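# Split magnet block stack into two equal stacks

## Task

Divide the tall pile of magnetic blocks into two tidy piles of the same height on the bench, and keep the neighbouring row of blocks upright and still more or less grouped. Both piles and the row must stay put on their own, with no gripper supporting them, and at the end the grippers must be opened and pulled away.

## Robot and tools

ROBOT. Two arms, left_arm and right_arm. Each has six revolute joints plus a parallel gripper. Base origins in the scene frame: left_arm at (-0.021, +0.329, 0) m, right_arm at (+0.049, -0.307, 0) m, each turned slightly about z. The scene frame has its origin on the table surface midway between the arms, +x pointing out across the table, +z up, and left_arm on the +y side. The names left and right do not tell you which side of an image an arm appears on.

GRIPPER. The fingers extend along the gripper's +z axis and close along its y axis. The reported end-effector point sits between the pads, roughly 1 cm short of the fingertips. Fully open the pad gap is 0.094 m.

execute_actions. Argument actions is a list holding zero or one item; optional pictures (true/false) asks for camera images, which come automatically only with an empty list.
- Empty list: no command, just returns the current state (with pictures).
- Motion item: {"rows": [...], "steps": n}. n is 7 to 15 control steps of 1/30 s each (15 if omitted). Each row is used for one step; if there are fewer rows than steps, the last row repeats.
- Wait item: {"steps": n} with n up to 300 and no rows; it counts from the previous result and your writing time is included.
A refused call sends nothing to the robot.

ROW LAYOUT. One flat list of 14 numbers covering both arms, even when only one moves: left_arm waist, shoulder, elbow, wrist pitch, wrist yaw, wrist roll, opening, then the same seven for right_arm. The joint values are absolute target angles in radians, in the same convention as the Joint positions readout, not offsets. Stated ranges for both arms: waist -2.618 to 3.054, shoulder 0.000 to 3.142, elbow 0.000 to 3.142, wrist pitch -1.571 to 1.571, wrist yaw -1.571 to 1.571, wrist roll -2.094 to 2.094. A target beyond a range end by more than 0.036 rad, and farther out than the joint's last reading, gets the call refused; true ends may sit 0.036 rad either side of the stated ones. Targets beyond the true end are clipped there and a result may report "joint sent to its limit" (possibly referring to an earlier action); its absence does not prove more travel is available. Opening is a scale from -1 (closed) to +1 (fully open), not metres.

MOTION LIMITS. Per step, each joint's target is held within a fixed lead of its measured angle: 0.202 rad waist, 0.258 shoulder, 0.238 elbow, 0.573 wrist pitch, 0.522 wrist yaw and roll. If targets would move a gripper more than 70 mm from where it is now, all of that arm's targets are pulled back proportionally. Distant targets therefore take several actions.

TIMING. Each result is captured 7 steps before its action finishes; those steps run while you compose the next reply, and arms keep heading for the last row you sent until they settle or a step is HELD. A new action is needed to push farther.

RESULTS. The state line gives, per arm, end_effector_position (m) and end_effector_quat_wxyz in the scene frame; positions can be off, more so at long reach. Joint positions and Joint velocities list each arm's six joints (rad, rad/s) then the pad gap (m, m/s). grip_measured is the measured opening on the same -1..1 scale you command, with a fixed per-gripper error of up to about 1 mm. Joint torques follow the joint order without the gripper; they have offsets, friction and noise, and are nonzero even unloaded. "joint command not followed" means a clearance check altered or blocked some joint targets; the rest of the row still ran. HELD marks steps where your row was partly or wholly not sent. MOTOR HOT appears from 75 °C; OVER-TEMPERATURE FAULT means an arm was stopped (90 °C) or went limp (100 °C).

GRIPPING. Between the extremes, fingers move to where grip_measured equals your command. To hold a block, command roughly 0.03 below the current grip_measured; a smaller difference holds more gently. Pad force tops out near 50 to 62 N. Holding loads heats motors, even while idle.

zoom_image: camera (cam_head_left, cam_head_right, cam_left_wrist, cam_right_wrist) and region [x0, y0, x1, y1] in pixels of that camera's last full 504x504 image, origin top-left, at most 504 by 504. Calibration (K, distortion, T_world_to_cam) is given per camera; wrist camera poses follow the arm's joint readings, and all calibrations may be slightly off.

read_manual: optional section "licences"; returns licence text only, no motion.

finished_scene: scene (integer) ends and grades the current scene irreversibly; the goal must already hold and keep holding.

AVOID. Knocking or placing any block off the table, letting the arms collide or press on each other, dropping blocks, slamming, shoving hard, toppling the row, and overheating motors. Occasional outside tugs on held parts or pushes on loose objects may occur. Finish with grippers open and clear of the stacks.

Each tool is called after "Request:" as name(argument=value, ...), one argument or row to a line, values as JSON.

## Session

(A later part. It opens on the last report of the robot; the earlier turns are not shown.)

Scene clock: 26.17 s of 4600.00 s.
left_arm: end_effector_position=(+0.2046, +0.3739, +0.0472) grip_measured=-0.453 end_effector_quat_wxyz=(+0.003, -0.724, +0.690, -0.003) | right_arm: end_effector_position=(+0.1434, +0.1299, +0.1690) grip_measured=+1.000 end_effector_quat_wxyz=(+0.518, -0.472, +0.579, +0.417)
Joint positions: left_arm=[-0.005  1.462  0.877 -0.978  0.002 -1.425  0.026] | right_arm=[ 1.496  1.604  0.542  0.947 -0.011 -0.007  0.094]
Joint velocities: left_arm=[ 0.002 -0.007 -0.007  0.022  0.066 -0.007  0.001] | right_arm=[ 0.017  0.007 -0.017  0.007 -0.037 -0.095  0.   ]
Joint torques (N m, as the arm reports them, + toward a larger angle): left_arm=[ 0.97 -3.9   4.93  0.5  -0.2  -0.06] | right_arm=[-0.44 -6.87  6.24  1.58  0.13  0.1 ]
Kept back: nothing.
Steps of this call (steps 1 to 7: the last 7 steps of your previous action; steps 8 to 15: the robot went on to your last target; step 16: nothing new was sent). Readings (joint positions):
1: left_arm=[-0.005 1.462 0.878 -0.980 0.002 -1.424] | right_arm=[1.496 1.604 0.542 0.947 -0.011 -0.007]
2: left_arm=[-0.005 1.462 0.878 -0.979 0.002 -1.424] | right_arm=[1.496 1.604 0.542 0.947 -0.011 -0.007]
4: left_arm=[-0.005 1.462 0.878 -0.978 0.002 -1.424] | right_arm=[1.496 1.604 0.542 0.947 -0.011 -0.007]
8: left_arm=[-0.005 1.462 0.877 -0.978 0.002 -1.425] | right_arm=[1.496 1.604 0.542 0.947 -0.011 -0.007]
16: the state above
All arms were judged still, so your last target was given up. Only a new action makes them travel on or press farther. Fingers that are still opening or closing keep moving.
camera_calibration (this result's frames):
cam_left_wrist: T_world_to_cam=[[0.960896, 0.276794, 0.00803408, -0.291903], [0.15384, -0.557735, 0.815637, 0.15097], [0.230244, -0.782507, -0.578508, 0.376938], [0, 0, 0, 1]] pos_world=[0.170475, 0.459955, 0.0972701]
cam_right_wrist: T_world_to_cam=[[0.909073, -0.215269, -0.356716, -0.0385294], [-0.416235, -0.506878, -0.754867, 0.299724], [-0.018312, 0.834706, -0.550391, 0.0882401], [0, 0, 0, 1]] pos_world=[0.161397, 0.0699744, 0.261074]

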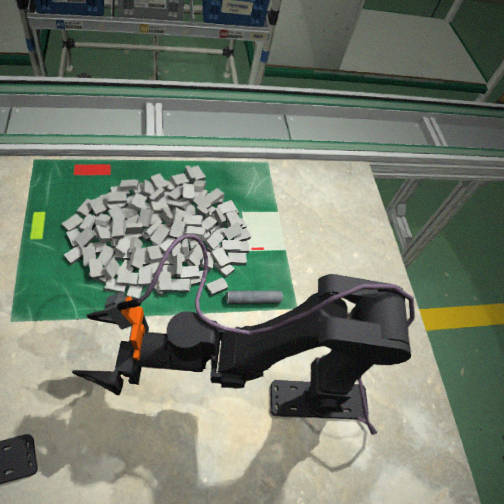

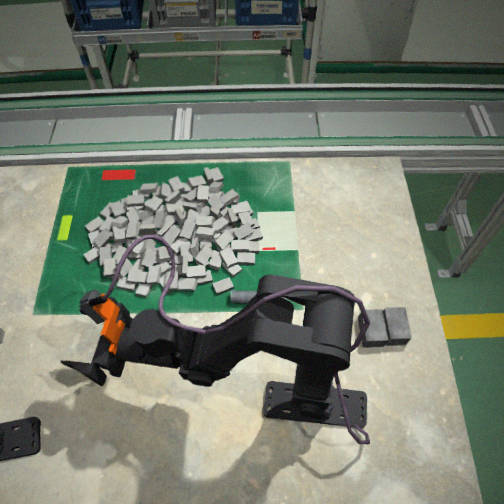

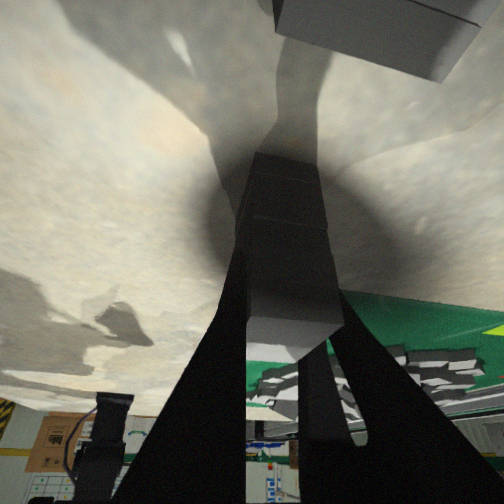

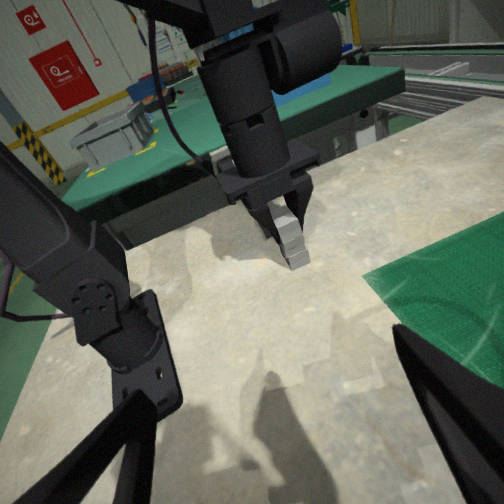

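Request:
execute_actions(
  actions=[
    {"rows": [[0.0,1.458,0.88,-0.98,-0.01,-1.43,-0.485,1.49,1.595,0.544,0.95,0,0,1],[0.0,1.45,0.892,-0.986,-0.01,-1.43,-0.485,1.49,1.595,0.544,0.95,0,0,1],[0.0,1.445,0.902,-0.992,-0.01,-1.43,-0.485,1.49,1.595,0.544,0.95,0,0,1],[0.0,1.443,0.906,-0.998,-0.01,-1.43,-0.485,1.49,1.595,0.544,0.95,0,0,1],[0.0,1.442,0.91,-1.003,-0.01,-1.43,-0.485,1.49,1.595,0.544,0.95,0,0,1],[0.0,1.44,0.914,-1.009,-0.01,-1.43,-0.485,1.49,1.595,0.544,0.95,0,0,1],[0.0,1.439,0.918,-1.014,-0.01,-1.43,-0.485,1.49,1.595,0.544,0.95,0,0,1],[0.0,1.437,0.922,-1.02,-0.01,-1.43,-0.485,1.49,1.595,0.544,0.95,0,0,1],[0.0,1.436,0.926,-1.025,-0.01,-1.43,-0.485,1.49,1.595,0.544,0.95,0,0,1],[0.0,1.434,0.93,-1.031,-0.01,-1.43,-0.485,1.49,1.595,0.544,0.95,0,0,1],[0.0,1.433,0.934,-1.036,-0.01,-1.43,-0.485,1.49,1.595,0.544,0.95,0,0,1],[0.0,1.431,0.938,-1.042,-0.01,-1.43,-0.485,1.49,1.595,0.544,0.95,0,0,1],[0.0,1.43,0.941,-1.047,-0.01,-1.43,-0.485,1.49,1.595,0.544,0.95,0,0,1],[0.0,1.428,0.944,-1.052,-0.01,-1.43,-0.485,1.49,1.595,0.544,0.95,0,0,1]], "steps": 15},
  ],
)

Request:
execute_actions(
  actions=[
    {"steps": 16},
  ],
  pictures=true,
)

Scene clock: 27.50 s of 4600.00 s.
left_arm: end_effector_position=(+0.2044, +0.3738, +0.0480) grip_measured=-0.453 end_effector_quat_wxyz=(+0.002, -0.724, +0.690, -0.002) | right_arm: end_effector_position=(+0.1434, +0.1299, +0.1690) grip_measured=+1.000 end_effector_quat_wxyz=(+0.518, -0.472, +0.579, +0.417)
Joint positions: left_arm=[-0.005  1.462  0.88  -0.983  0.002 -1.425  0.026] | right_arm=[ 1.496  1.604  0.542  0.947 -0.011 -0.007  0.094]
Joint velocities: left_arm=[ 0.002  0.012  0.056 -0.154 -0.066 -0.037  0.001] | right_arm=[ 0.002 -0.007 -0.022  0.051 -0.081  0.066  0.   ]
Joint torques (N m, as the arm reports them, + toward a larger angle): left_arm=[ 0.45 -6.16  9.94  0.23 -0.1  -0.05] | right_arm=[-0.41 -6.94  6.22  1.57  0.14  0.1 ]
Steps of this call (steps 1 to 32: nothing new was sent; steps 33 to 40: the first 8 steps of this action). Readings (joint positions):
33: left_arm=[-0.005 1.462 0.877 -0.978 0.002 -1.425] | right_arm=[1.496 1.604 0.542 0.947 -0.011 -0.007]
34: left_arm=[-0.005 1.462 0.877 -0.978 0.002 -1.425] | right_arm=[1.496 1.604 0.542 0.947 -0.011 -0.007]
36: left_arm=[-0.005 1.462 0.877 -0.978 0.002 -1.425] | right_arm=[1.496 1.604 0.542 0.947 -0.011 -0.007]
40: the state above

Scene clock: 28.03 s of 4600.00 s.
left_arm: end_effector_position=(+0.2029, +0.3735, +0.0547) grip_measured=-0.453 end_effector_quat_wxyz=(-0.005, -0.724, +0.690, +0.002) | right_arm: end_effector_position=(+0.1434, +0.1299, +0.1690) grip_measured=+1.000 end_effector_quat_wxyz=(+0.518, -0.472, +0.579, +0.417)
Joint positions: left_arm=[-0.005  1.462  0.908 -1.027  0.002 -1.425  0.026] | right_arm=[ 1.496  1.604  0.542  0.947 -0.011 -0.007  0.094]
Joint velocities: left_arm=[-0.032 -0.017 -0.012 -0.037  0.022 -0.007  0.001] | right_arm=[ 0.012 -0.007  0.007 -0.037  0.022 -0.081  0.   ]
Joint torques (N m, as the arm reports them, + toward a larger angle): left_arm=[ 0.57 -6.8   9.71  0.15 -0.13 -0.05] | right_arm=[-0.43 -6.87  6.25  1.57  0.13  0.1 ]
Kept back: nothing.
Steps of this call (steps 1 to 7: the last 7 steps of your previous action; steps 8 to 16: the robot went on to your last target). Readings (joint positions):
1: left_arm=[-0.005 1.462 0.882 -0.987 0.002 -1.425] | right_arm=[1.496 1.604 0.542 0.947 -0.011 -0.007]
2: left_arm=[-0.005 1.462 0.885 -0.992 0.002 -1.425] | right_arm=[1.496 1.604 0.542 0.947 -0.011 -0.007]
4: left_arm=[-0.005 1.462 0.893 -1.002 0.002 -1.425] | right_arm=[1.496 1.604 0.542 0.947 -0.011 -0.007]
8: left_arm=[-0.005 1.462 0.906 -1.016 0.002 -1.425] | right_arm=[1.496 1.604 0.542 0.947 -0.011 -0.007]
16: the state above
camera_calibration (this result's frames):
cam_left_wrist: T_world_to_cam=[[0.960884, 0.276791, -0.00944974, -0.289202], [0.167874, -0.554961, 0.814761, 0.141116], [0.220275, -0.784477, -0.579719, 0.384221], [0, 0, 0, 1]] pos_world=[0.169565, 0.459775, 0.105032]
cam_right_wrist: T_world_to_cam=[[0.909073, -0.215269, -0.356716, -0.0385294], [-0.416235, -0.506878, -0.754867, 0.299724], [-0.018312, 0.834706, -0.550391, 0.0882401], [0, 0, 0, 1]] pos_world=[0.161397, 0.0699744, 0.261074]

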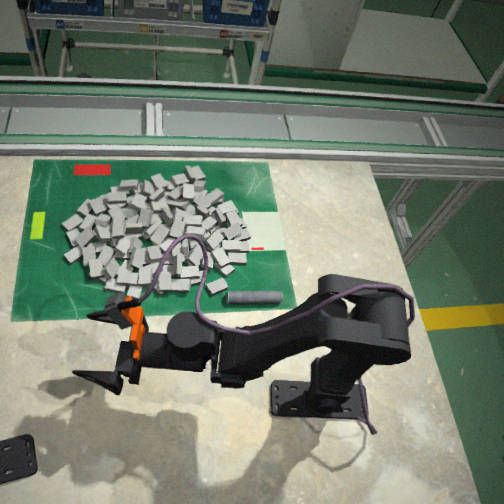

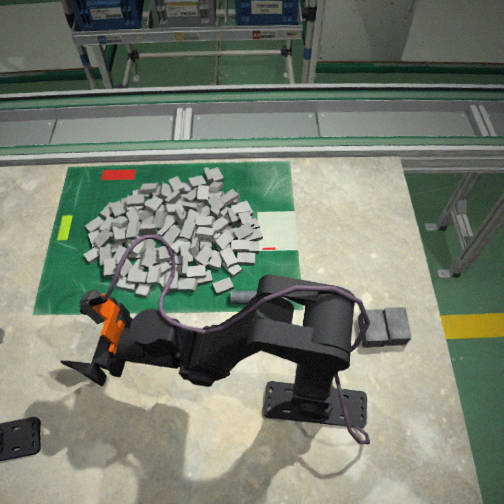

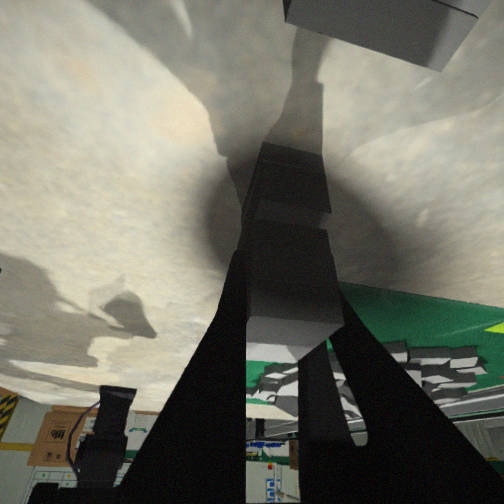

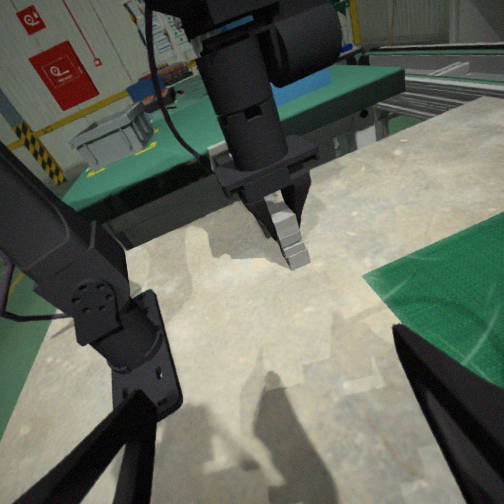

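Request:
zoom_image(
  camera="cam_right_wrist",
  region=[240, 180, 340, 280],
)

Request:
zoom_image(
  camera="cam_left_wrist",
  region=[210, 130, 370, 370],
)

Region (240, 180, 340, 280) of cam_right_wrist's 504x504 image, scaled by 5.040, with more detail than that image has.

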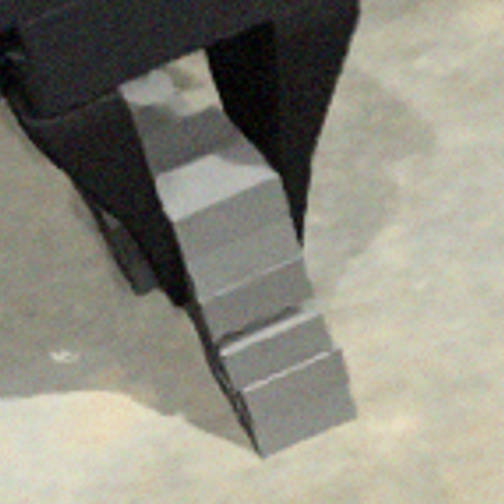

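Region (210, 130, 370, 370) of cam_left_wrist's 504x504 image, scaled by 2.100, with more detail than that image has.

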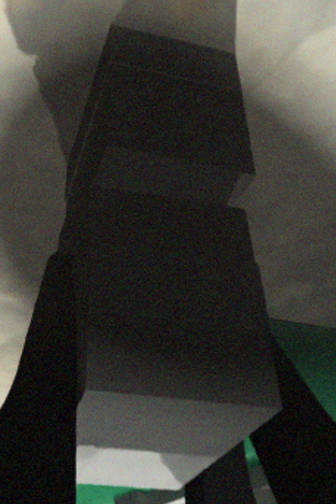

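Request:
execute_actions(
  actions=[
    {"rows": [[-0.008,1.435,0.952,-1.057,-0.01,-1.43,-0.485,1.49,1.595,0.544,0.95,0,0,1],[-0.012,1.44,0.96,-1.062,-0.01,-1.43,-0.485,1.49,1.595,0.544,0.95,0,0,1],[-0.014,1.44,0.968,-1.068,-0.01,-1.435,-0.485,1.49,1.595,0.544,0.95,0,0,1],[-0.016,1.44,0.975,-1.072,-0.01,-1.437,-0.485,1.49,1.593,0.542,0.949,0,0,1],[-0.024,1.44,0.975,-1.072,-0.01,-1.445,-0.485,1.489,1.585,0.537,0.947,0,0,1],[-0.036,1.44,0.975,-1.072,-0.01,-1.457,-0.485,1.488,1.573,0.529,0.943,0,0,1],[-0.053,1.44,0.975,-1.072,-0.01,-1.474,-0.485,1.487,1.556,0.517,0.938,0,0,1],[-0.074,1.44,0.975,-1.072,-0.01,-1.495,-0.485,1.485,1.535,0.502,0.932,0,0,1],[-0.099,1.44,0.975,-1.072,-0.01,-1.52,-0.485,1.483,1.509,0.485,0.924,0,0,1],[-0.127,1.44,0.975,-1.072,-0.01,-1.548,-0.485,1.481,1.481,0.465,0.916,0,0,1],[-0.157,1.44,0.975,-1.072,-0.01,-1.578,-0.485,1.478,1.45,0.444,0.906,0,0,1],[-0.19,1.44,0.975,-1.072,-0.01,-1.611,-0.485,1.476,1.417,0.421,0.896,0,0,1],[-0.224,1.44,0.975,-1.072,-0.01,-1.645,-0.485,1.473,1.383,0.397,0.886,0,0,1],[-0.259,1.44,0.975,-1.072,-0.01,-1.68,-0.485,1.47,1.348,0.373,0.875,0,0,1],[-0.294,1.44,0.975,-1.072,-0.01,-1.715,-0.485,1.467,1.312,0.349,0.864,0,0,1]], "steps": 15},
  ],
)

Request:
execute_actions(
  actions=[
    {"rows": [[-0.328,1.44,0.975,-1.072,-0.01,-1.749,-0.485,1.464,1.278,0.325,0.854,0,0,1],[-0.361,1.45,0.96,-1.06,-0.01,-1.782,-0.485,1.462,1.245,0.302,0.844,0,0,1],[-0.391,1.46,0.945,-1.045,-0.01,-1.812,-0.485,1.459,1.214,0.281,0.835,0,0,1],[-0.419,1.467,0.931,-1.032,-0.01,-1.84,-0.485,1.457,1.186,0.261,0.826,0,0,1],[-0.444,1.468,0.927,-1.023,-0.01,-1.865,-0.485,1.455,1.16,0.244,0.818,0,0,1],[-0.465,1.471,0.921,-1.011,-0.01,-1.886,-0.485,1.453,1.139,0.229,0.812,0,0,1],[-0.482,1.474,0.913,-0.996,-0.01,-1.903,-0.485,1.452,1.122,0.217,0.807,0,0,1],[-0.494,1.478,0.903,-0.979,-0.01,-1.915,-0.485,1.451,1.11,0.209,0.803,0,0,1],[-0.502,1.483,0.891,-0.96,-0.01,-1.923,-0.485,1.45,1.102,0.204,0.801,0,0,1],[-0.504,1.489,0.879,-0.941,-0.01,-1.925,-0.485,1.45,1.1,0.202,0.8,0,0,1],[-0.504,1.494,0.866,-0.922,-0.01,-1.925,-0.485,1.45,1.1,0.202,0.8,0,0,1],[-0.504,1.499,0.853,-0.903,-0.01,-1.925,-0.485,1.45,1.1,0.202,0.8,0,0,1],[-0.504,1.505,0.841,-0.886,-0.01,-1.925,-0.485,1.45,1.1,0.202,0.8,0,0,1],[-0.504,1.51,0.829,-0.871,-0.01,-1.925,-0.485,1.45,1.1,0.202,0.8,0,0,1],[-0.504,1.514,0.819,-0.859,-0.01,-1.925,-0.485,1.45,1.1,0.202,0.8,0,0,1]], "steps": 15},
  ],
)

Request:
execute_actions(
  actions=[
    {"rows": [[-0.504,1.517,0.812,-0.85,-0.01,-1.925,-0.485,1.45,1.1,0.202,0.8,0,0,1],[-0.504,1.519,0.807,-0.845,-0.01,-1.925,-0.485,1.45,1.1,0.202,0.8,0,0,1],[-0.504,1.52,0.804,-0.843,-0.01,-1.925,-0.485,1.45,1.1,0.202,0.8,0,0,1]], "steps": 15},
  ],
)

Request:
execute_actions(
  actions=[
    {"steps": 7},
  ],
  pictures=true,
)

Scene clock: 42.13 s of 4600.00 s.
left_arm: end_effector_position=(+0.2095, +0.3690, +0.0624) grip_measured=-0.453 end_effector_quat_wxyz=(+0.002, -0.723, +0.691, -0.000) | right_arm: end_effector_position=(+0.1429, +0.1280, +0.1708) grip_measured=+1.000 end_effector_quat_wxyz=(+0.519, -0.471, +0.578, +0.418)
Joint positions: left_arm=[-0.032  1.462  0.94  -1.045 -0.002 -1.449  0.026] | right_arm=[ 1.496  1.592  0.535  0.944 -0.011 -0.007  0.094]
Joint velocities: left_arm=[-0.447 -0.002  0.056  0.037 -0.066 -0.198  0.   ] | right_arm=[ 0.007 -0.369 -0.208 -0.037  0.007  0.007  0.   ]
Joint torques (N m, as the arm reports them, + toward a larger angle): left_arm=[-1.47 -6.09  9.38  0.16 -0.01 -0.06] | right_arm=[-0.85 -8.6   4.18  1.5   0.13  0.09]
Steps of this call (steps 1 to 15: the robot went on to your last target; steps 16 to 90: nothing new was sent; then 10.83 s passed at rest; steps 91 to 98: the first 8 steps of this action). Readings (joint positions):
91: left_arm=[-0.005 1.462 0.908 -1.029 0.002 -1.425] | right_arm=[1.496 1.604 0.542 0.947 -0.011 -0.007]
92: left_arm=[-0.005 1.462 0.910 -1.031 0.002 -1.425] | right_arm=[1.496 1.604 0.542 0.947 -0.011 -0.007]
94: left_arm=[-0.005 1.462 0.921 -1.042 0.002 -1.426] | right_arm=[1.496 1.604 0.542 0.947 -0.011 -0.007]
98: the state above

Scene clock: 42.63 s of 4600.00 s.
left_arm: end_effector_position=(+0.2076, +0.2671, +0.0583) grip_measured=-0.453 end_effector_quat_wxyz=(+0.003, -0.700, +0.714, -0.007) | right_arm: end_effector_position=(+0.1362, +0.0403, +0.1881) grip_measured=+1.000 end_effector_quat_wxyz=(+0.542, -0.450, +0.572, +0.420)
Joint positions: left_arm=[-0.465  1.466  0.926 -1.016  0.002 -1.816  0.026] | right_arm=[ 1.462  1.153  0.241  0.852 -0.01  -0.007  0.094]
Joint velocities: left_arm=[-0.491  0.085 -0.232  0.286 -0.037 -0.637  0.   ] | right_arm=[-0.032 -0.486 -0.379 -0.168 -0.007  0.022  0.   ]
Joint torques (N m, as the arm reports them, + toward a larger angle): left_arm=[ 0.32 -3.86  5.53  0.36 -0.14 -0.06] | right_arm=[-0.56 -3.8   5.92  1.4   0.13  0.09]
Steps of this call (steps 1 to 7: the last 7 steps of your previous action; steps 8 to 15: the first 8 steps of this action). Readings (joint positions):
8: left_arm=[-0.265 1.462 0.941 -1.046 -0.003 -1.622] | right_arm=[1.478 1.351 0.382 0.907 -0.011 -0.007]
9: left_arm=[-0.300 1.462 0.941 -1.046 -0.003 -1.652] | right_arm=[1.475 1.316 0.358 0.900 -0.010 -0.007]
11: left_arm=[-0.366 1.462 0.941 -1.044 -0.001 -1.711] | right_arm=[1.469 1.250 0.312 0.884 -0.010 -0.007]
15: the state above

Scene clock: 43.13 s of 4600.00 s.
left_arm: end_effector_position=(+0.1971, +0.2618, +0.0173) grip_measured=-0.453 end_effector_quat_wxyz=(-0.004, -0.723, +0.691, +0.005) | right_arm: end_effector_position=(+0.1353, +0.0333, +0.1782) grip_measured=+1.000 end_effector_quat_wxyz=(+0.533, -0.456, +0.581, +0.413)
Joint positions: left_arm=[-0.499  1.524  0.804 -0.862  0.003 -1.915  0.026] | right_arm=[ 1.459  1.122  0.216  0.816 -0.01  -0.007  0.094]
Joint velocities: left_arm=[-0.012 -0.012 -0.007  0.066  0.007 -0.037 -0.   ] | right_arm=[-0.002 -0.012  0.002  0.037  0.022 -0.022  0.   ]
Joint torques (N m, as the arm reports them, + toward a larger angle): left_arm=[-0.45 -4.76  6.08  0.38 -0.11 -0.06] | right_arm=[-0.67 -4.24  5.55  1.37  0.11  0.1 ]
Steps of this call (steps 1 to 7: the last 7 steps of your previous action; steps 8 to 15: the first 8 steps of this action). Readings (joint positions):
8: left_arm=[-0.499 1.513 0.829 -0.905 0.003 -1.901] | right_arm=[1.459 1.122 0.216 0.820 -0.010 -0.007]
9: left_arm=[-0.499 1.517 0.820 -0.895 0.003 -1.905] | right_arm=[1.459 1.122 0.216 0.819 -0.010 -0.007]
11: left_arm=[-0.499 1.523 0.807 -0.880 0.003 -1.910] | right_arm=[1.459 1.122 0.216 0.818 -0.010 -0.007]
15: the state above

Scene clock: 43.37 s of 4600.00 s.
left_arm: end_effector_position=(+0.2008, +0.2607, +0.0173) grip_measured=-0.453 end_effector_quat_wxyz=(-0.001, -0.724, +0.690, -0.002) | right_arm: end_effector_position=(+0.1353, +0.0333, +0.1780) grip_measured=+1.000 end_effector_quat_wxyz=(+0.533, -0.456, +0.581, +0.413)
Joint positions: left_arm=[-0.499  1.524  0.804 -0.847  0.003 -1.918  0.026] | right_arm=[ 1.459  1.122  0.216  0.816 -0.01  -0.007  0.094]
Joint velocities: left_arm=[-0.017  0.012  0.012  0.051  0.066 -0.037  0.001] | right_arm=[ 0.002  0.007  0.002  0.007  0.007 -0.037  0.   ]
Joint torques (N m, as the arm reports them, + toward a larger angle): left_arm=[-0.44 -4.84  6.14  0.45 -0.13 -0.08] | right_arm=[-0.69 -4.24  5.54  1.4   0.14  0.1 ]
Kept back: nothing.
Steps of this call (steps 1 to 7: the last 7 steps of your previous action). Readings (joint positions):
1: left_arm=[-0.499 1.524 0.804 -0.857 0.003 -1.916] | right_arm=[1.459 1.122 0.216 0.816 -0.010 -0.007]
2: left_arm=[-0.499 1.524 0.804 -0.854 0.003 -1.916] | right_arm=[1.459 1.122 0.216 0.816 -0.010 -0.007]
4: left_arm=[-0.499 1.524 0.804 -0.849 0.003 -1.917] | right_arm=[1.459 1.122 0.216 0.816 -0.010 -0.007]
7: the state above
camera_calibration (this result's frames):
cam_left_wrist: T_world_to_cam=[[0.961031, 0.276433, 0.0020842, -0.256443], [0.157766, -0.55464, 0.816997, 0.111207], [0.227001, -0.784831, -0.576638, 0.273174], [0, 0, 0, 1]] pos_world=[0.166894, 0.346964, 0.0672008]
cam_right_wrist: T_world_to_cam=[[0.902463, -0.241365, -0.356797, -0.0470218], [-0.430434, -0.472671, -0.768966, 0.257395], [0.0169538, 0.847541, -0.53046, 0.164954], [0, 0, 0, 1]] pos_world=[0.15043, -0.0294915, 0.268652]

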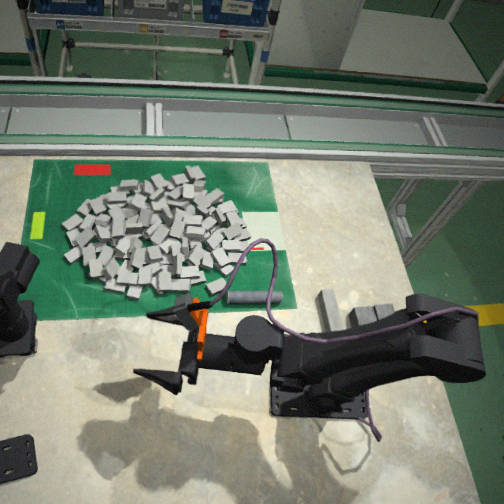

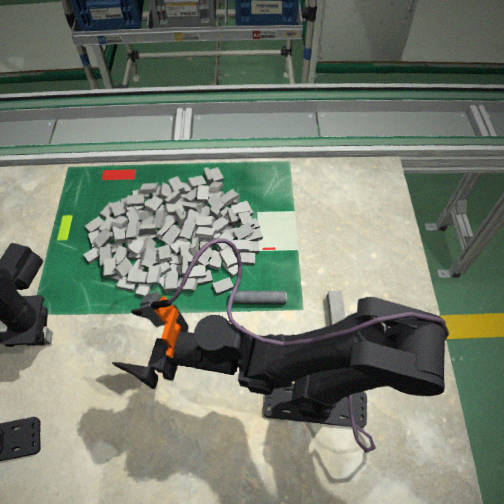

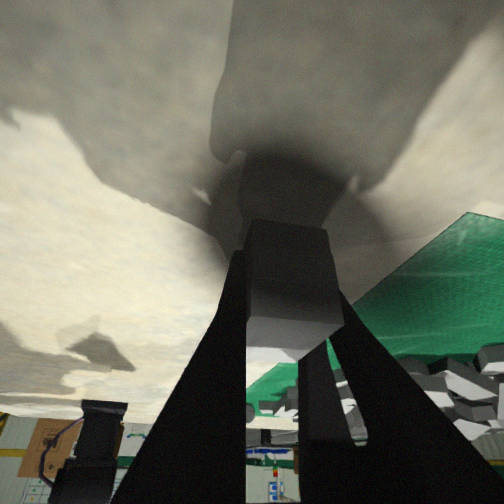

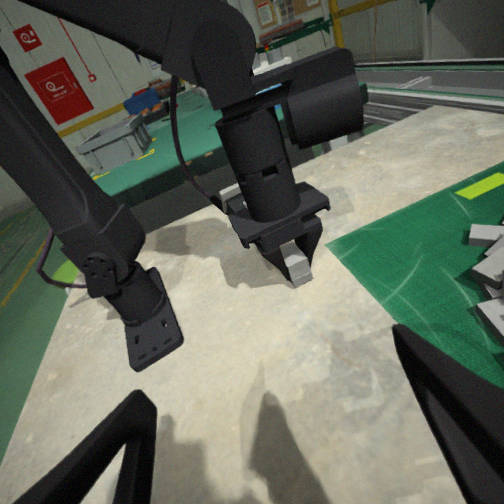

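Request:
execute_actions(
  actions=[
    {"rows": [[-0.504,1.524,0.801,-0.84,-0.01,-1.925,-0.485,1.45,1.1,0.202,0.8,0,0,1],[-0.504,1.527,0.798,-0.836,-0.01,-1.925,-0.485,1.45,1.1,0.202,0.8,0,0,1],[-0.504,1.53,0.795,-0.833,-0.01,-1.925,-0.485,1.45,1.1,0.202,0.8,0,0,1],[-0.504,1.532,0.793,-0.83,-0.01,-1.925,-0.485,1.45,1.1,0.202,0.8,0,0,1],[-0.504,1.534,0.791,-0.827,-0.01,-1.925,-0.485,1.45,1.1,0.202,0.8,0,0,1],[-0.504,1.536,0.789,-0.824,-0.01,-1.925,-0.485,1.45,1.1,0.202,0.8,0,0,1],[-0.504,1.537,0.787,-0.821,-0.01,-1.925,-0.485,1.45,1.1,0.202,0.8,0,0,1]], "steps": 12},
  ],
)

Request:
execute_actions(
  actions=[
    {"steps": 12},
  ],
  pictures=true,
)

Scene clock: 44.23 s of 4600.00 s.
left_arm: end_effector_position=(+0.2023, +0.2602, +0.0171) grip_measured=-0.453 end_effector_quat_wxyz=(+0.001, -0.724, +0.689, -0.005) | right_arm: end_effector_position=(+0.1353, +0.0333, +0.1780) grip_measured=+1.000 end_effector_quat_wxyz=(+0.533, -0.456, +0.581, +0.413)
Joint positions: left_arm=[-0.499  1.525  0.804 -0.84   0.003 -1.919  0.026] | right_arm=[ 1.459  1.122  0.216  0.816 -0.01  -0.007  0.094]
Joint velocities: left_arm=[-0.032  0.046 -0.022  0.022  0.081 -0.11  -0.   ] | right_arm=[ 0.002 -0.002 -0.012 -0.037  0.022  0.051  0.   ]
Joint torques (N m, as the arm reports them, + toward a larger angle): left_arm=[-0.54 -4.04  4.9   0.48 -0.14 -0.06] | right_arm=[-0.63 -4.18  5.53  1.39  0.14  0.1 ]
Steps of this call (steps 1 to 21: the robot went on to your last target; steps 22 to 26: the first 5 steps of this action). Readings (joint positions):
22: left_arm=[-0.499 1.524 0.804 -0.845 0.003 -1.919] | right_arm=[1.459 1.122 0.216 0.816 -0.010 -0.007]
23: left_arm=[-0.499 1.524 0.804 -0.844 0.003 -1.919] | right_arm=[1.459 1.122 0.216 0.816 -0.010 -0.007]
25: left_arm=[-0.499 1.524 0.804 -0.842 0.003 -1.919] | right_arm=[1.459 1.122 0.216 0.816 -0.010 -0.007]
26: the state above

Scene clock: 44.63 s of 4600.00 s.
left_arm: end_effector_position=(+0.2020, +0.2604, +0.0128) grip_measured=-0.453 end_effector_quat_wxyz=(+0.000, -0.724, +0.689, -0.003) | right_arm: end_effector_position=(+0.1353, +0.0333, +0.1780) grip_measured=+1.000 end_effector_quat_wxyz=(+0.533, -0.456, +0.581, +0.413)
Joint positions: left_arm=[-0.499  1.537  0.795 -0.823  0.003 -1.919  0.026] | right_arm=[ 1.459  1.122  0.216  0.816 -0.01  -0.007  0.094]
Joint velocities: left_arm=[-0.007  0.002 -0.022  0.037 -0.022  0.037 -0.001] | right_arm=[ 0.012  0.002 -0.002  0.022 -0.051 -0.007  0.   ]
Joint torques (N m, as the arm reports them, + toward a larger angle): left_arm=[-0.43 -4.46  5.29  0.46 -0.13 -0.05] | right_arm=[-0.64 -4.24  5.5   1.39  0.13  0.08]
Kept back: nothing.
Steps of this call (steps 1 to 7: the last 7 steps of your previous action; steps 8 to 12: the robot went on to your last target). Readings (joint positions):
1: left_arm=[-0.499 1.528 0.804 -0.837 0.003 -1.919] | right_arm=[1.459 1.122 0.216 0.816 -0.010 -0.007]
2: left_arm=[-0.499 1.531 0.803 -0.833 0.003 -1.919] | right_arm=[1.459 1.122 0.216 0.816 -0.010 -0.007]
4: left_arm=[-0.499 1.535 0.798 -0.826 0.003 -1.919] | right_arm=[1.459 1.122 0.216 0.816 -0.010 -0.007]
8: left_arm=[-0.499 1.537 0.795 -0.823 0.003 -1.919] | right_arm=[1.459 1.122 0.216 0.816 -0.010 -0.007]
12: the state above
camera_calibration (this result's frames):
cam_left_wrist: T_world_to_cam=[[0.960706, 0.277535, 0.00420282, -0.257803], [0.156526, -0.554205, 0.817531, 0.114669], [0.229223, -0.784749, -0.575869, 0.269546], [0, 0, 0, 1]] pos_world=[0.167938, 0.346625, 0.0625607]
cam_right_wrist: T_world_to_cam=[[0.902463, -0.241365, -0.356797, -0.0470218], [-0.430434, -0.472671, -0.768966, 0.257395], [0.0169538, 0.847541, -0.53046, 0.164954], [0, 0, 0, 1]] pos_world=[0.15043, -0.0294915, 0.268652]

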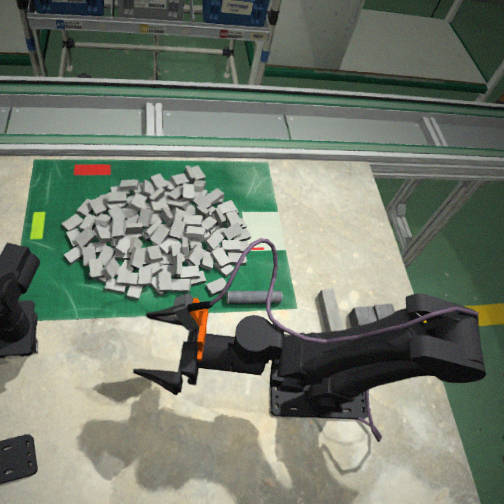

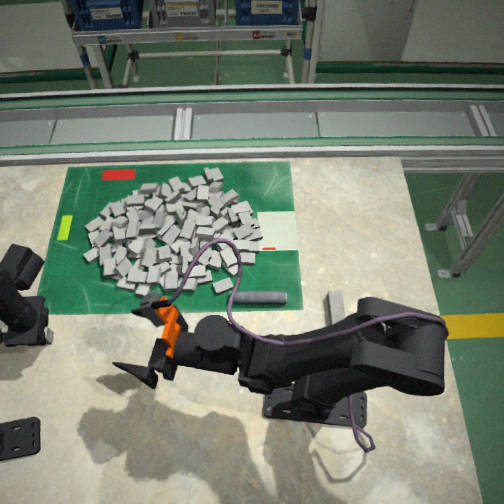

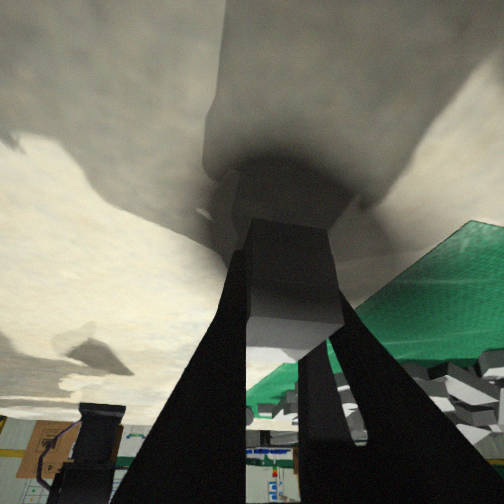

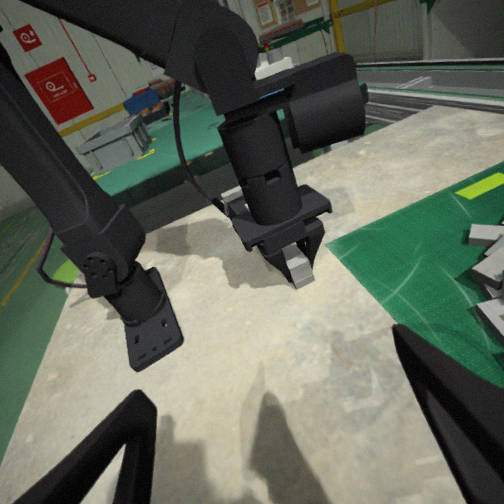

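Request:
zoom_image(
  camera="cam_right_wrist",
  region=[255, 220, 345, 310],
)

Request:
execute_actions(
  actions=[
    {"rows": [[-0.504,1.54,0.785,-0.82,-0.01,-1.925,-0.485,1.45,1.1,0.202,0.8,0,0,1],[-0.504,1.543,0.783,-0.819,-0.01,-1.925,-0.485,1.45,1.1,0.202,0.8,0,0,1],[-0.504,1.546,0.781,-0.818,-0.01,-1.925,-0.485,1.45,1.1,0.202,0.8,0,0,1],[-0.504,1.549,0.78,-0.817,-0.01,-1.925,-0.485,1.45,1.1,0.202,0.8,0,0,1]], "steps": 15},
  ],
)

Region (255, 220, 345, 310) of cam_right_wrist's 504x504 image, scaled by 5.600, with more detail than that image has.

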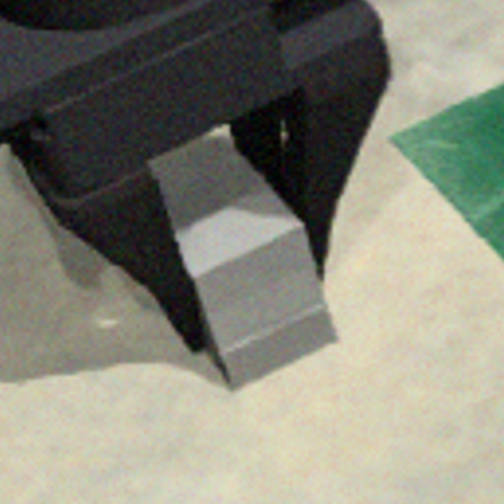

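Scene clock: 45.27 s of 4600.00 s.
left_arm: end_effector_position=(+0.2019, +0.2604, +0.0126) grip_measured=-0.453 end_effector_quat_wxyz=(-0.000, -0.724, +0.689, -0.003) | right_arm: end_effector_position=(+0.1353, +0.0333, +0.1780) grip_measured=+1.000 end_effector_quat_wxyz=(+0.533, -0.456, +0.581, +0.413)
Joint positions: left_arm=[-0.499  1.537  0.795 -0.823  0.003 -1.919  0.026] | right_arm=[ 1.459  1.122  0.216  0.816 -0.01  -0.007  0.094]
Joint velocities: left_arm=[ 0.002 -0.012  0.012 -0.022 -0.051  0.037 -0.001] | right_arm=[-0.007 -0.007  0.002 -0.051 -0.022 -0.037  0.   ]
Joint torques (N m, as the arm reports them, + toward a larger angle): left_arm=[-0.43 -3.74  4.67  0.5  -0.15 -0.07] | right_arm=[-0.67 -4.2   5.49  1.39  0.12  0.1 ]
Steps of this call (steps 1 to 11: the robot went on to your last target; steps 12 to 19: the first 8 steps of this action). Readings (joint positions):
12: left_arm=[-0.499 1.537 0.795 -0.823 0.003 -1.919] | right_arm=[1.459 1.122 0.216 0.816 -0.010 -0.007]
13: left_arm=[-0.499 1.537 0.795 -0.823 0.003 -1.919] | right_arm=[1.459 1.122 0.216 0.816 -0.010 -0.007]
15: left_arm=[-0.499 1.537 0.795 -0.823 0.003 -1.919] | right_arm=[1.459 1.122 0.216 0.816 -0.010 -0.007]
19: the state above

Request:
execute_actions(
  actions=[
    {"rows": [[-0.504,1.537,0.792,-0.823,-0.01,-1.92,-0.485,1.45,1.1,0.202,0.8,0,0,1],[-0.504,1.53,0.8,-0.826,-0.01,-1.92,-0.465,1.45,1.1,0.202,0.8,0,0,1],[-0.504,1.53,0.8,-0.826,-0.01,-1.92,-0.445,1.45,1.1,0.202,0.8,0,0,1],[-0.504,1.53,0.8,-0.826,-0.01,-1.92,-0.41,1.45,1.1,0.202,0.8,0,0,1],[-0.504,1.53,0.8,-0.826,-0.01,-1.92,-0.35,1.45,1.1,0.202,0.8,0,0,1],[-0.504,1.53,0.8,-0.826,-0.01,-1.92,-0.25,1.45,1.1,0.202,0.8,0,0,1],[-0.504,1.53,0.8,-0.826,-0.01,-1.92,-0.12,1.45,1.1,0.202,0.8,0,0,1],[-0.504,1.53,0.8,-0.826,-0.01,-1.92,0.02,1.45,1.1,0.202,0.8,0,0,1],[-0.504,1.53,0.8,-0.826,-0.01,-1.915,0.16,1.45,1.1,0.202,0.8,0,0,1],[-0.504,1.53,0.8,-0.826,-0.01,-1.907,0.3,1.45,1.1,0.202,0.8,0,0,1],[-0.504,1.53,0.8,-0.826,-0.01,-1.884,0.42,1.45,1.1,0.202,0.8,0,0,1],[-0.504,1.53,0.8,-0.826,-0.01,-1.844,0.5,1.45,1.1,0.202,0.8,0,0,1],[-0.504,1.53,0.8,-0.826,-0.01,-1.791,0.5,1.45,1.1,0.202,0.8,0,0,1],[-0.504,1.53,0.8,-0.826,-0.01,-1.723,0.5,1.45,1.1,0.202,0.8,0,0,1],[-0.504,1.53,0.8,-0.826,-0.01,-1.643,0.5,1.45,1.1,0.202,0.8,0,0,1]], "steps": 15},
  ],
)

Request:
execute_actions(
  actions=[
    {"rows": [[-0.504,1.53,0.8,-0.826,-0.01,-1.553,0.5,1.45,1.1,0.202,0.8,0,0,1],[-0.504,1.53,0.8,-0.826,-0.01,-1.455,0.5,1.45,1.1,0.202,0.8,0,0,1],[-0.504,1.53,0.8,-0.826,-0.01,-1.35,0.5,1.45,1.1,0.202,0.8,0,0,1],[-0.504,1.53,0.8,-0.826,-0.01,-1.239,0.5,1.45,1.1,0.202,0.8,0,0,1],[-0.504,1.53,0.8,-0.826,-0.01,-1.128,0.5,1.45,1.1,0.202,0.8,0,0,1],[-0.504,1.53,0.8,-0.826,-0.01,-1.016,0.5,1.45,1.1,0.202,0.8,0,0,1],[-0.504,1.53,0.8,-0.826,-0.01,-0.905,0.5,1.45,1.1,0.202,0.8,0,0,1],[-0.504,1.53,0.8,-0.826,-0.01,-0.8,0.5,1.45,1.1,0.202,0.8,0,0,1],[-0.504,1.53,0.8,-0.826,-0.01,-0.702,0.5,1.45,1.1,0.202,0.8,0,0,1],[-0.504,1.53,0.8,-0.826,-0.01,-0.612,0.5,1.45,1.1,0.202,0.8,0,0,1],[-0.504,1.53,0.8,-0.826,-0.01,-0.532,0.5,1.45,1.1,0.202,0.8,0,0,1],[-0.504,1.53,0.8,-0.826,-0.01,-0.464,0.5,1.45,1.1,0.202,0.8,0,0,1],[-0.504,1.53,0.8,-0.826,-0.01,-0.411,0.5,1.45,1.1,0.202,0.8,0,0,1],[-0.504,1.53,0.8,-0.826,-0.01,-0.372,0.5,1.45,1.1,0.202,0.8,0,0,1],[-0.504,1.53,0.8,-0.826,-0.01,-0.348,0.5,1.45,1.1,0.202,0.8,0,0,1]], "steps": 15},
  ],
)

Request:
execute_actions(
  actions=[
    {"rows": [[-0.504,1.53,0.8,-0.826,-0.01,-0.34,0.46,1.45,1.1,0.202,0.8,0,0,1],[-0.504,1.53,0.8,-0.826,-0.01,-0.34,0.42,1.45,1.1,0.202,0.8,0,0,1],[-0.504,1.53,0.8,-0.826,-0.01,-0.34,0.36,1.45,1.1,0.202,0.8,0,0,1],[-0.504,1.53,0.8,-0.826,-0.01,-0.34,0.3,1.45,1.1,0.202,0.8,0,0,1],[-0.504,1.53,0.8,-0.826,-0.01,-0.34,0.24,1.45,1.1,0.202,0.8,0,0,1],[-0.504,1.53,0.8,-0.826,-0.01,-0.34,0.18,1.45,1.1,0.202,0.8,0,0,1],[-0.504,1.53,0.8,-0.826,-0.01,-0.34,0.13,1.45,1.1,0.202,0.8,0,0,1]], "steps": 15},
  ],
)

Request:
execute_actions(
  actions=[
    {"steps": 6},
  ],
  pictures=true,
)

Scene clock: 49.67 s of 4600.00 s.
left_arm: end_effector_position=(+0.2020, +0.2604, +0.0126) grip_measured=-0.048 end_effector_quat_wxyz=(-0.000, -0.724, +0.689, -0.003) | right_arm: end_effector_position=(+0.1353, +0.0333, +0.1779) grip_measured=+1.000 end_effector_quat_wxyz=(+0.533, -0.456, +0.581, +0.413)
Joint positions: left_arm=[-0.499  1.537  0.795 -0.823  0.003 -1.919  0.045] | right_arm=[ 1.459  1.122  0.216  0.815 -0.01  -0.007  0.094]
Joint velocities: left_arm=[-0.012 -0.012 -0.002  0.007 -0.022 -0.081  0.132] | right_arm=[ 0.002  0.002  0.007 -0.022  0.022 -0.022  0.   ]
Joint torques (N m, as the arm reports them, + toward a larger angle): left_arm=[-0.45 -5.12  6.52  0.41 -0.14 -0.01] | right_arm=[-0.65 -4.19  5.53  1.38  0.13  0.1 ]
Steps of this call (steps 1 to 7: the last 7 steps of your previous action; steps 8 to 15: the robot went on to your last target; steps 16 to 90: nothing new was sent; then 1.13 s passed at rest; steps 91 to 98: the first 8 steps of this action). Readings (joint positions):
91: left_arm=[-0.499 1.537 0.795 -0.823 0.003 -1.919] | right_arm=[1.459 1.122 0.216 0.815 -0.010 -0.007]
92: left_arm=[-0.499 1.537 0.795 -0.823 0.003 -1.919] | right_arm=[1.459 1.122 0.216 0.815 -0.010 -0.007]
94: left_arm=[-0.499 1.537 0.795 -0.823 0.003 -1.919] | right_arm=[1.459 1.122 0.216 0.815 -0.010 -0.007]
98: the state above

Scene clock: 50.17 s of 4600.00 s.
left_arm: end_effector_position=(+0.2020, +0.2604, +0.0126) grip_measured=+0.497 end_effector_quat_wxyz=(+0.001, -0.438, +0.899, -0.003) | right_arm: end_effector_position=(+0.1353, +0.0333, +0.1779) grip_measured=+1.000 end_effector_quat_wxyz=(+0.533, -0.456, +0.581, +0.413)
Joint positions: left_arm=[-0.499  1.537  0.795 -0.823  0.002 -1.204  0.07 ] | right_arm=[ 1.459  1.122  0.216  0.815 -0.01  -0.007  0.094]
Joint velocities: left_arm=[ 0.017  0.002 -0.002 -0.022  0.007  2.689 -0.001] | right_arm=[ 0.002 -0.012  0.002  0.037 -0.051  0.022  0.   ]
Joint torques (N m, as the arm reports them, + toward a larger angle): left_arm=[-0.38 -5.07  6.45  0.4  -0.13  0.  ] | right_arm=[-0.62 -4.21  5.52  1.38  0.12  0.1 ]
Steps of this call (steps 1 to 7: the last 7 steps of your previous action; steps 8 to 15: the first 8 steps of this action). Readings (joint positions):
8: left_arm=[-0.499 1.537 0.795 -0.823 0.003 -1.767] | right_arm=[1.459 1.122 0.216 0.815 -0.010 -0.007]
9: left_arm=[-0.499 1.537 0.795 -0.823 0.003 -1.709] | right_arm=[1.459 1.122 0.216 0.815 -0.010 -0.007]
11: left_arm=[-0.499 1.537 0.795 -0.823 0.003 -1.566] | right_arm=[1.459 1.122 0.216 0.815 -0.010 -0.007]
15: the state above

Scene clock: 50.67 s of 4600.00 s.
left_arm: end_effector_position=(+0.2020, +0.2604, +0.0126) grip_measured=+0.138 end_effector_quat_wxyz=(+0.002, -0.046, +0.999, -0.002) | right_arm: end_effector_position=(+0.1353, +0.0333, +0.1779) grip_measured=+1.000 end_effector_quat_wxyz=(+0.533, -0.456, +0.581, +0.413)
Joint positions: left_arm=[-0.499  1.537  0.795 -0.823  0.002 -0.39   0.053] | right_arm=[ 1.459  1.122  0.216  0.815 -0.01  -0.007  0.094]
Joint velocities: left_arm=[ 0.002 -0.002 -0.042 -0.081  0.007  0.3   -0.011] | right_arm=[-0.012  0.002  0.012 -0.022  0.037  0.007  0.   ]
Joint torques (N m, as the arm reports them, + toward a larger angle): left_arm=[-0.42 -5.12  6.47  0.41 -0.13  0.09] | right_arm=[-0.68 -4.17  5.5   1.41  0.12  0.11]
Steps of this call (steps 1 to 7: the last 7 steps of your previous action; steps 8 to 15: the first 8 steps of this action). Readings (joint positions):
8: left_arm=[-0.499 1.537 0.795 -0.823 0.002 -0.559] | right_arm=[1.459 1.122 0.216 0.815 -0.010 -0.007]
9: left_arm=[-0.499 1.537 0.795 -0.823 0.002 -0.516] | right_arm=[1.459 1.122 0.216 0.815 -0.010 -0.007]
11: left_arm=[-0.499 1.537 0.795 -0.823 0.002 -0.454] | right_arm=[1.459 1.122 0.216 0.815 -0.010 -0.007]
15: the state above

Scene clock: 50.90 s of 4600.00 s.
left_arm: end_effector_position=(+0.2020, +0.2604, +0.0126) grip_measured=+0.133 end_effector_quat_wxyz=(+0.002, -0.028, +1.000, -0.002) | right_arm: end_effector_position=(+0.1353, +0.0333, +0.1779) grip_measured=+1.000 end_effector_quat_wxyz=(+0.533, -0.456, +0.581, +0.413)
Joint positions: left_arm=[-0.499  1.537  0.795 -0.823  0.002 -0.355  0.053] | right_arm=[ 1.459  1.122  0.216  0.815 -0.01  -0.007  0.094]
Joint velocities: left_arm=[-0.007  0.002 -0.007 -0.051 -0.081  0.081  0.   ] | right_arm=[-0.017 -0.012 -0.007 -0.022  0.037 -0.051  0.   ]
Joint torques (N m, as the arm reports them, + toward a larger angle): left_arm=[-0.41 -5.14  6.43  0.41 -0.11  0.07] | right_arm=[-0.64 -4.18  5.55  1.38  0.13  0.09]
Kept back: nothing.
Steps of this call (steps 1 to 7: the last 7 steps of your previous action). Readings (joint positions):
1: left_arm=[-0.499 1.537 0.795 -0.823 0.002 -0.381] | right_arm=[1.459 1.122 0.216 0.815 -0.010 -0.007]
2: left_arm=[-0.499 1.537 0.795 -0.823 0.002 -0.374] | right_arm=[1.459 1.122 0.216 0.815 -0.010 -0.007]
4: left_arm=[-0.499 1.537 0.795 -0.823 0.002 -0.364] | right_arm=[1.459 1.122 0.216 0.815 -0.010 -0.007]
7: the state above
camera_calibration (this result's frames):
cam_left_wrist: T_world_to_cam=[[0.284351, -0.958702, 0.00587593, 0.200727], [-0.560245, -0.161189, 0.812492, 0.157364], [-0.777991, -0.234325, -0.582942, 0.329741], [0, 0, 0, 1]] pos_world=[0.287621, 0.29507, 0.0631833]
cam_right_wrist: T_world_to_cam=[[0.902428, -0.241496, -0.356795, -0.0470467], [-0.430509, -0.472955, -0.76875, 0.257298], [0.0169023, 0.847345, -0.530774, 0.16498], [0, 0, 0, 1]] pos_world=[0.150437, -0.0294665, 0.268579]

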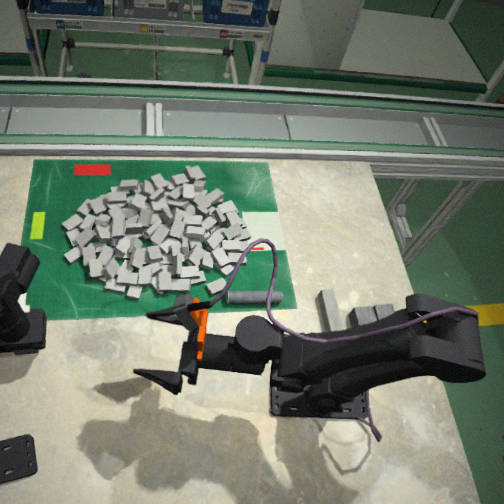

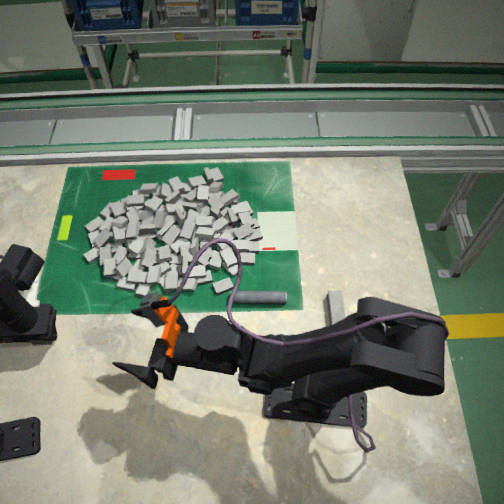

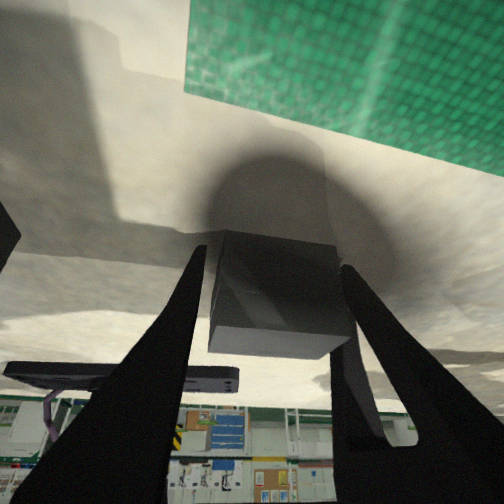

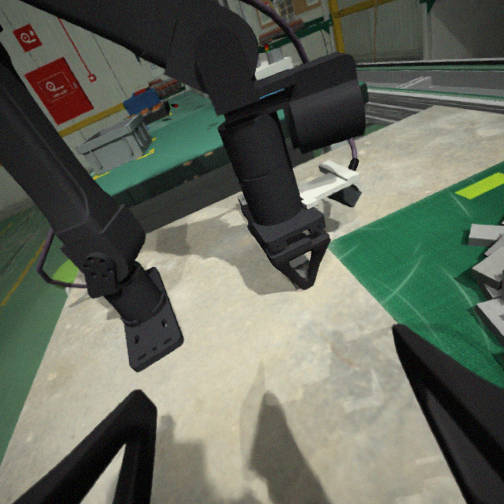

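Request:
execute_actions(
  actions=[
    {"rows": [[-0.504,1.53,0.8,-0.826,-0.01,-0.342,0.09,1.45,1.1,0.202,0.8,0,0,1],[-0.504,1.53,0.8,-0.826,-0.01,-0.342,0.05,1.45,1.1,0.202,0.8,0,0,1],[-0.504,1.53,0.8,-0.826,-0.01,-0.342,0.02,1.45,1.1,0.202,0.8,0,0,1],[-0.504,1.53,0.8,-0.826,-0.01,-0.342,-0.01,1.45,1.1,0.202,0.8,0,0,1],[-0.504,1.53,0.8,-0.826,-0.01,-0.342,-0.03,1.45,1.1,0.202,0.8,0,0,1],[-0.504,1.53,0.8,-0.826,-0.01,-0.342,-0.05,1.45,1.1,0.202,0.8,0,0,1],[-0.504,1.53,0.8,-0.826,-0.01,-0.342,-0.07,1.45,1.1,0.202,0.8,0,0,1],[-0.504,1.53,0.8,-0.826,-0.01,-0.342,-0.085,1.45,1.1,0.202,0.8,0,0,1],[-0.504,1.53,0.8,-0.826,-0.01,-0.342,-0.1,1.45,1.1,0.202,0.8,0,0,1],[-0.504,1.53,0.8,-0.826,-0.01,-0.342,-0.115,1.45,1.1,0.202,0.8,0,0,1],[-0.504,1.53,0.8,-0.826,-0.01,-0.342,-0.13,1.45,1.1,0.202,0.8,0,0,1],[-0.504,1.53,0.8,-0.826,-0.01,-0.342,-0.14,1.45,1.1,0.202,0.8,0,0,1],[-0.504,1.53,0.8,-0.826,-0.01,-0.342,-0.15,1.45,1.1,0.202,0.8,0,0,1],[-0.504,1.53,0.8,-0.826,-0.01,-0.342,-0.16,1.45,1.1,0.202,0.8,0,0,1]], "steps": 15},
  ],
)

Request:
execute_actions(
  actions=[
    {"steps": 11},
  ],
  pictures=true,
)

Scene clock: 51.97 s of 4600.00 s.
left_arm: end_effector_position=(+0.2021, +0.2606, +0.0126) grip_measured=-0.076 end_effector_quat_wxyz=(+0.002, -0.024, +1.000, -0.002) | right_arm: end_effector_position=(+0.1353, +0.0333, +0.1779) grip_measured=+1.000 end_effector_quat_wxyz=(+0.533, -0.456, +0.581, +0.413)
Joint positions: left_arm=[-0.499  1.537  0.795 -0.823  0.002 -0.347  0.043] | right_arm=[ 1.459  1.122  0.216  0.815 -0.01  -0.007  0.094]
Joint velocities: left_arm=[ 0.017 -0.012  0.007 -0.022 -0.081  0.051 -0.014] | right_arm=[ 0.007 -0.002 -0.012  0.095 -0.007  0.007  0.   ]
Joint torques (N m, as the arm reports them, + toward a larger angle): left_arm=[-0.42 -5.2   6.46  0.43 -0.07  0.04] | right_arm=[-0.67 -4.19  5.52  1.4   0.13  0.09]
Steps of this call (steps 1 to 24: the robot went on to your last target; steps 25 to 32: the first 8 steps of this action). Readings (joint positions):
25: left_arm=[-0.499 1.537 0.795 -0.823 0.002 -0.347] | right_arm=[1.459 1.122 0.216 0.815 -0.010 -0.007]
26: left_arm=[-0.499 1.537 0.795 -0.823 0.002 -0.347] | right_arm=[1.459 1.122 0.216 0.815 -0.010 -0.007]
28: left_arm=[-0.499 1.537 0.795 -0.823 0.002 -0.347] | right_arm=[1.459 1.122 0.216 0.815 -0.010 -0.007]
32: the state above

Scene clock: 52.33 s of 4600.00 s.
left_arm: end_effector_position=(+0.2022, +0.2609, +0.0126) grip_measured=-0.132 end_effector_quat_wxyz=(+0.003, -0.024, +1.000, -0.001) | right_arm: end_effector_position=(+0.1353, +0.0333, +0.1779) grip_measured=+1.000 end_effector_quat_wxyz=(+0.533, -0.456, +0.581, +0.413)
Joint positions: left_arm=[-0.499  1.537  0.795 -0.823 -0.001 -0.347  0.041] | right_arm=[ 1.459  1.122  0.216  0.815 -0.01  -0.007  0.094]
Joint velocities: left_arm=[-0.002 -0.012  0.002 -0.037 -0.022 -0.051  0.   ] | right_arm=[-0.012 -0.002 -0.012  0.037 -0.051 -0.007  0.   ]
Joint torques (N m, as the arm reports them, + toward a larger angle): left_arm=[-0.49 -5.15  6.51  0.42 -0.1   0.05] | right_arm=[-0.63 -4.22  5.5   1.39  0.13  0.09]
Kept back: nothing.
Steps of this call (steps 1 to 7: the last 7 steps of your previous action; steps 8 to 11: the robot went on to your last target). Readings (joint positions):
1: left_arm=[-0.499 1.537 0.795 -0.823 0.000 -0.347] | right_arm=[1.459 1.122 0.216 0.815 -0.010 -0.007]
2: left_arm=[-0.499 1.537 0.795 -0.823 -0.001 -0.347] | right_arm=[1.459 1.122 0.216 0.815 -0.010 -0.007]
4: left_arm=[-0.499 1.537 0.795 -0.823 -0.001 -0.347] | right_arm=[1.459 1.122 0.216 0.815 -0.010 -0.007]
8: left_arm=[-0.499 1.537 0.795 -0.823 -0.001 -0.347] | right_arm=[1.459 1.122 0.216 0.815 -0.010 -0.007]
11: the state above
camera_calibration (this result's frames):
cam_left_wrist: T_world_to_cam=[[0.275941, -0.961169, 0.00329192, 0.203557], [-0.562391, -0.158677, 0.811503, 0.157329], [-0.77947, -0.225778, -0.584339, 0.328074], [0, 0, 0, 1]] pos_world=[0.288034, 0.294689, 0.0633628]
cam_right_wrist: T_world_to_cam=[[0.902428, -0.241496, -0.356795, -0.0470467], [-0.430509, -0.472955, -0.76875, 0.257298], [0.0169023, 0.847345, -0.530774, 0.16498], [0, 0, 0, 1]] pos_world=[0.150437, -0.0294665, 0.268579]

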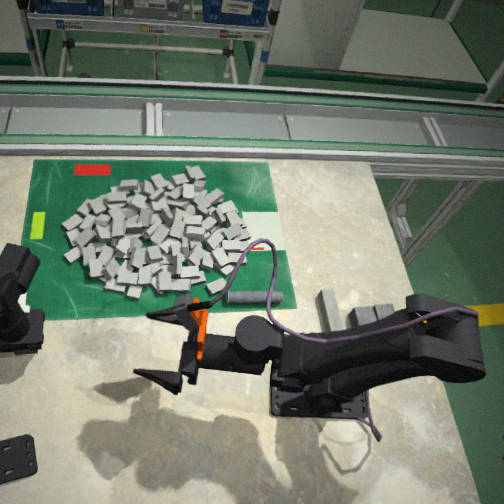

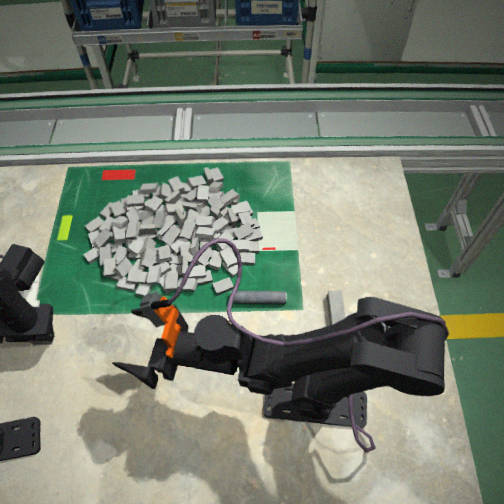

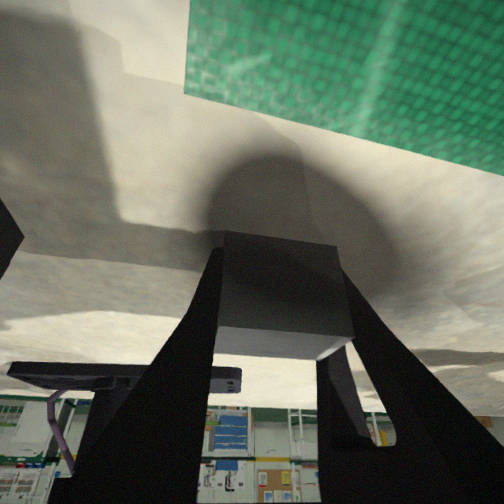

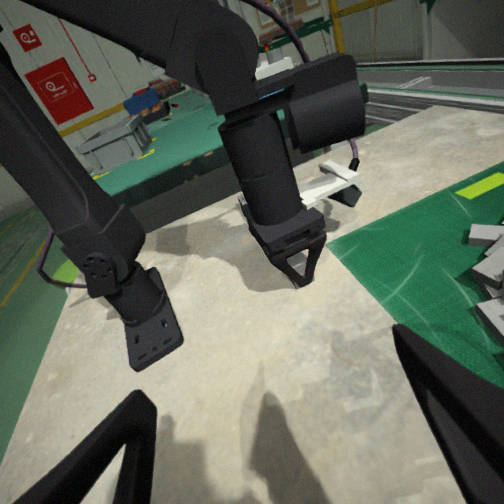

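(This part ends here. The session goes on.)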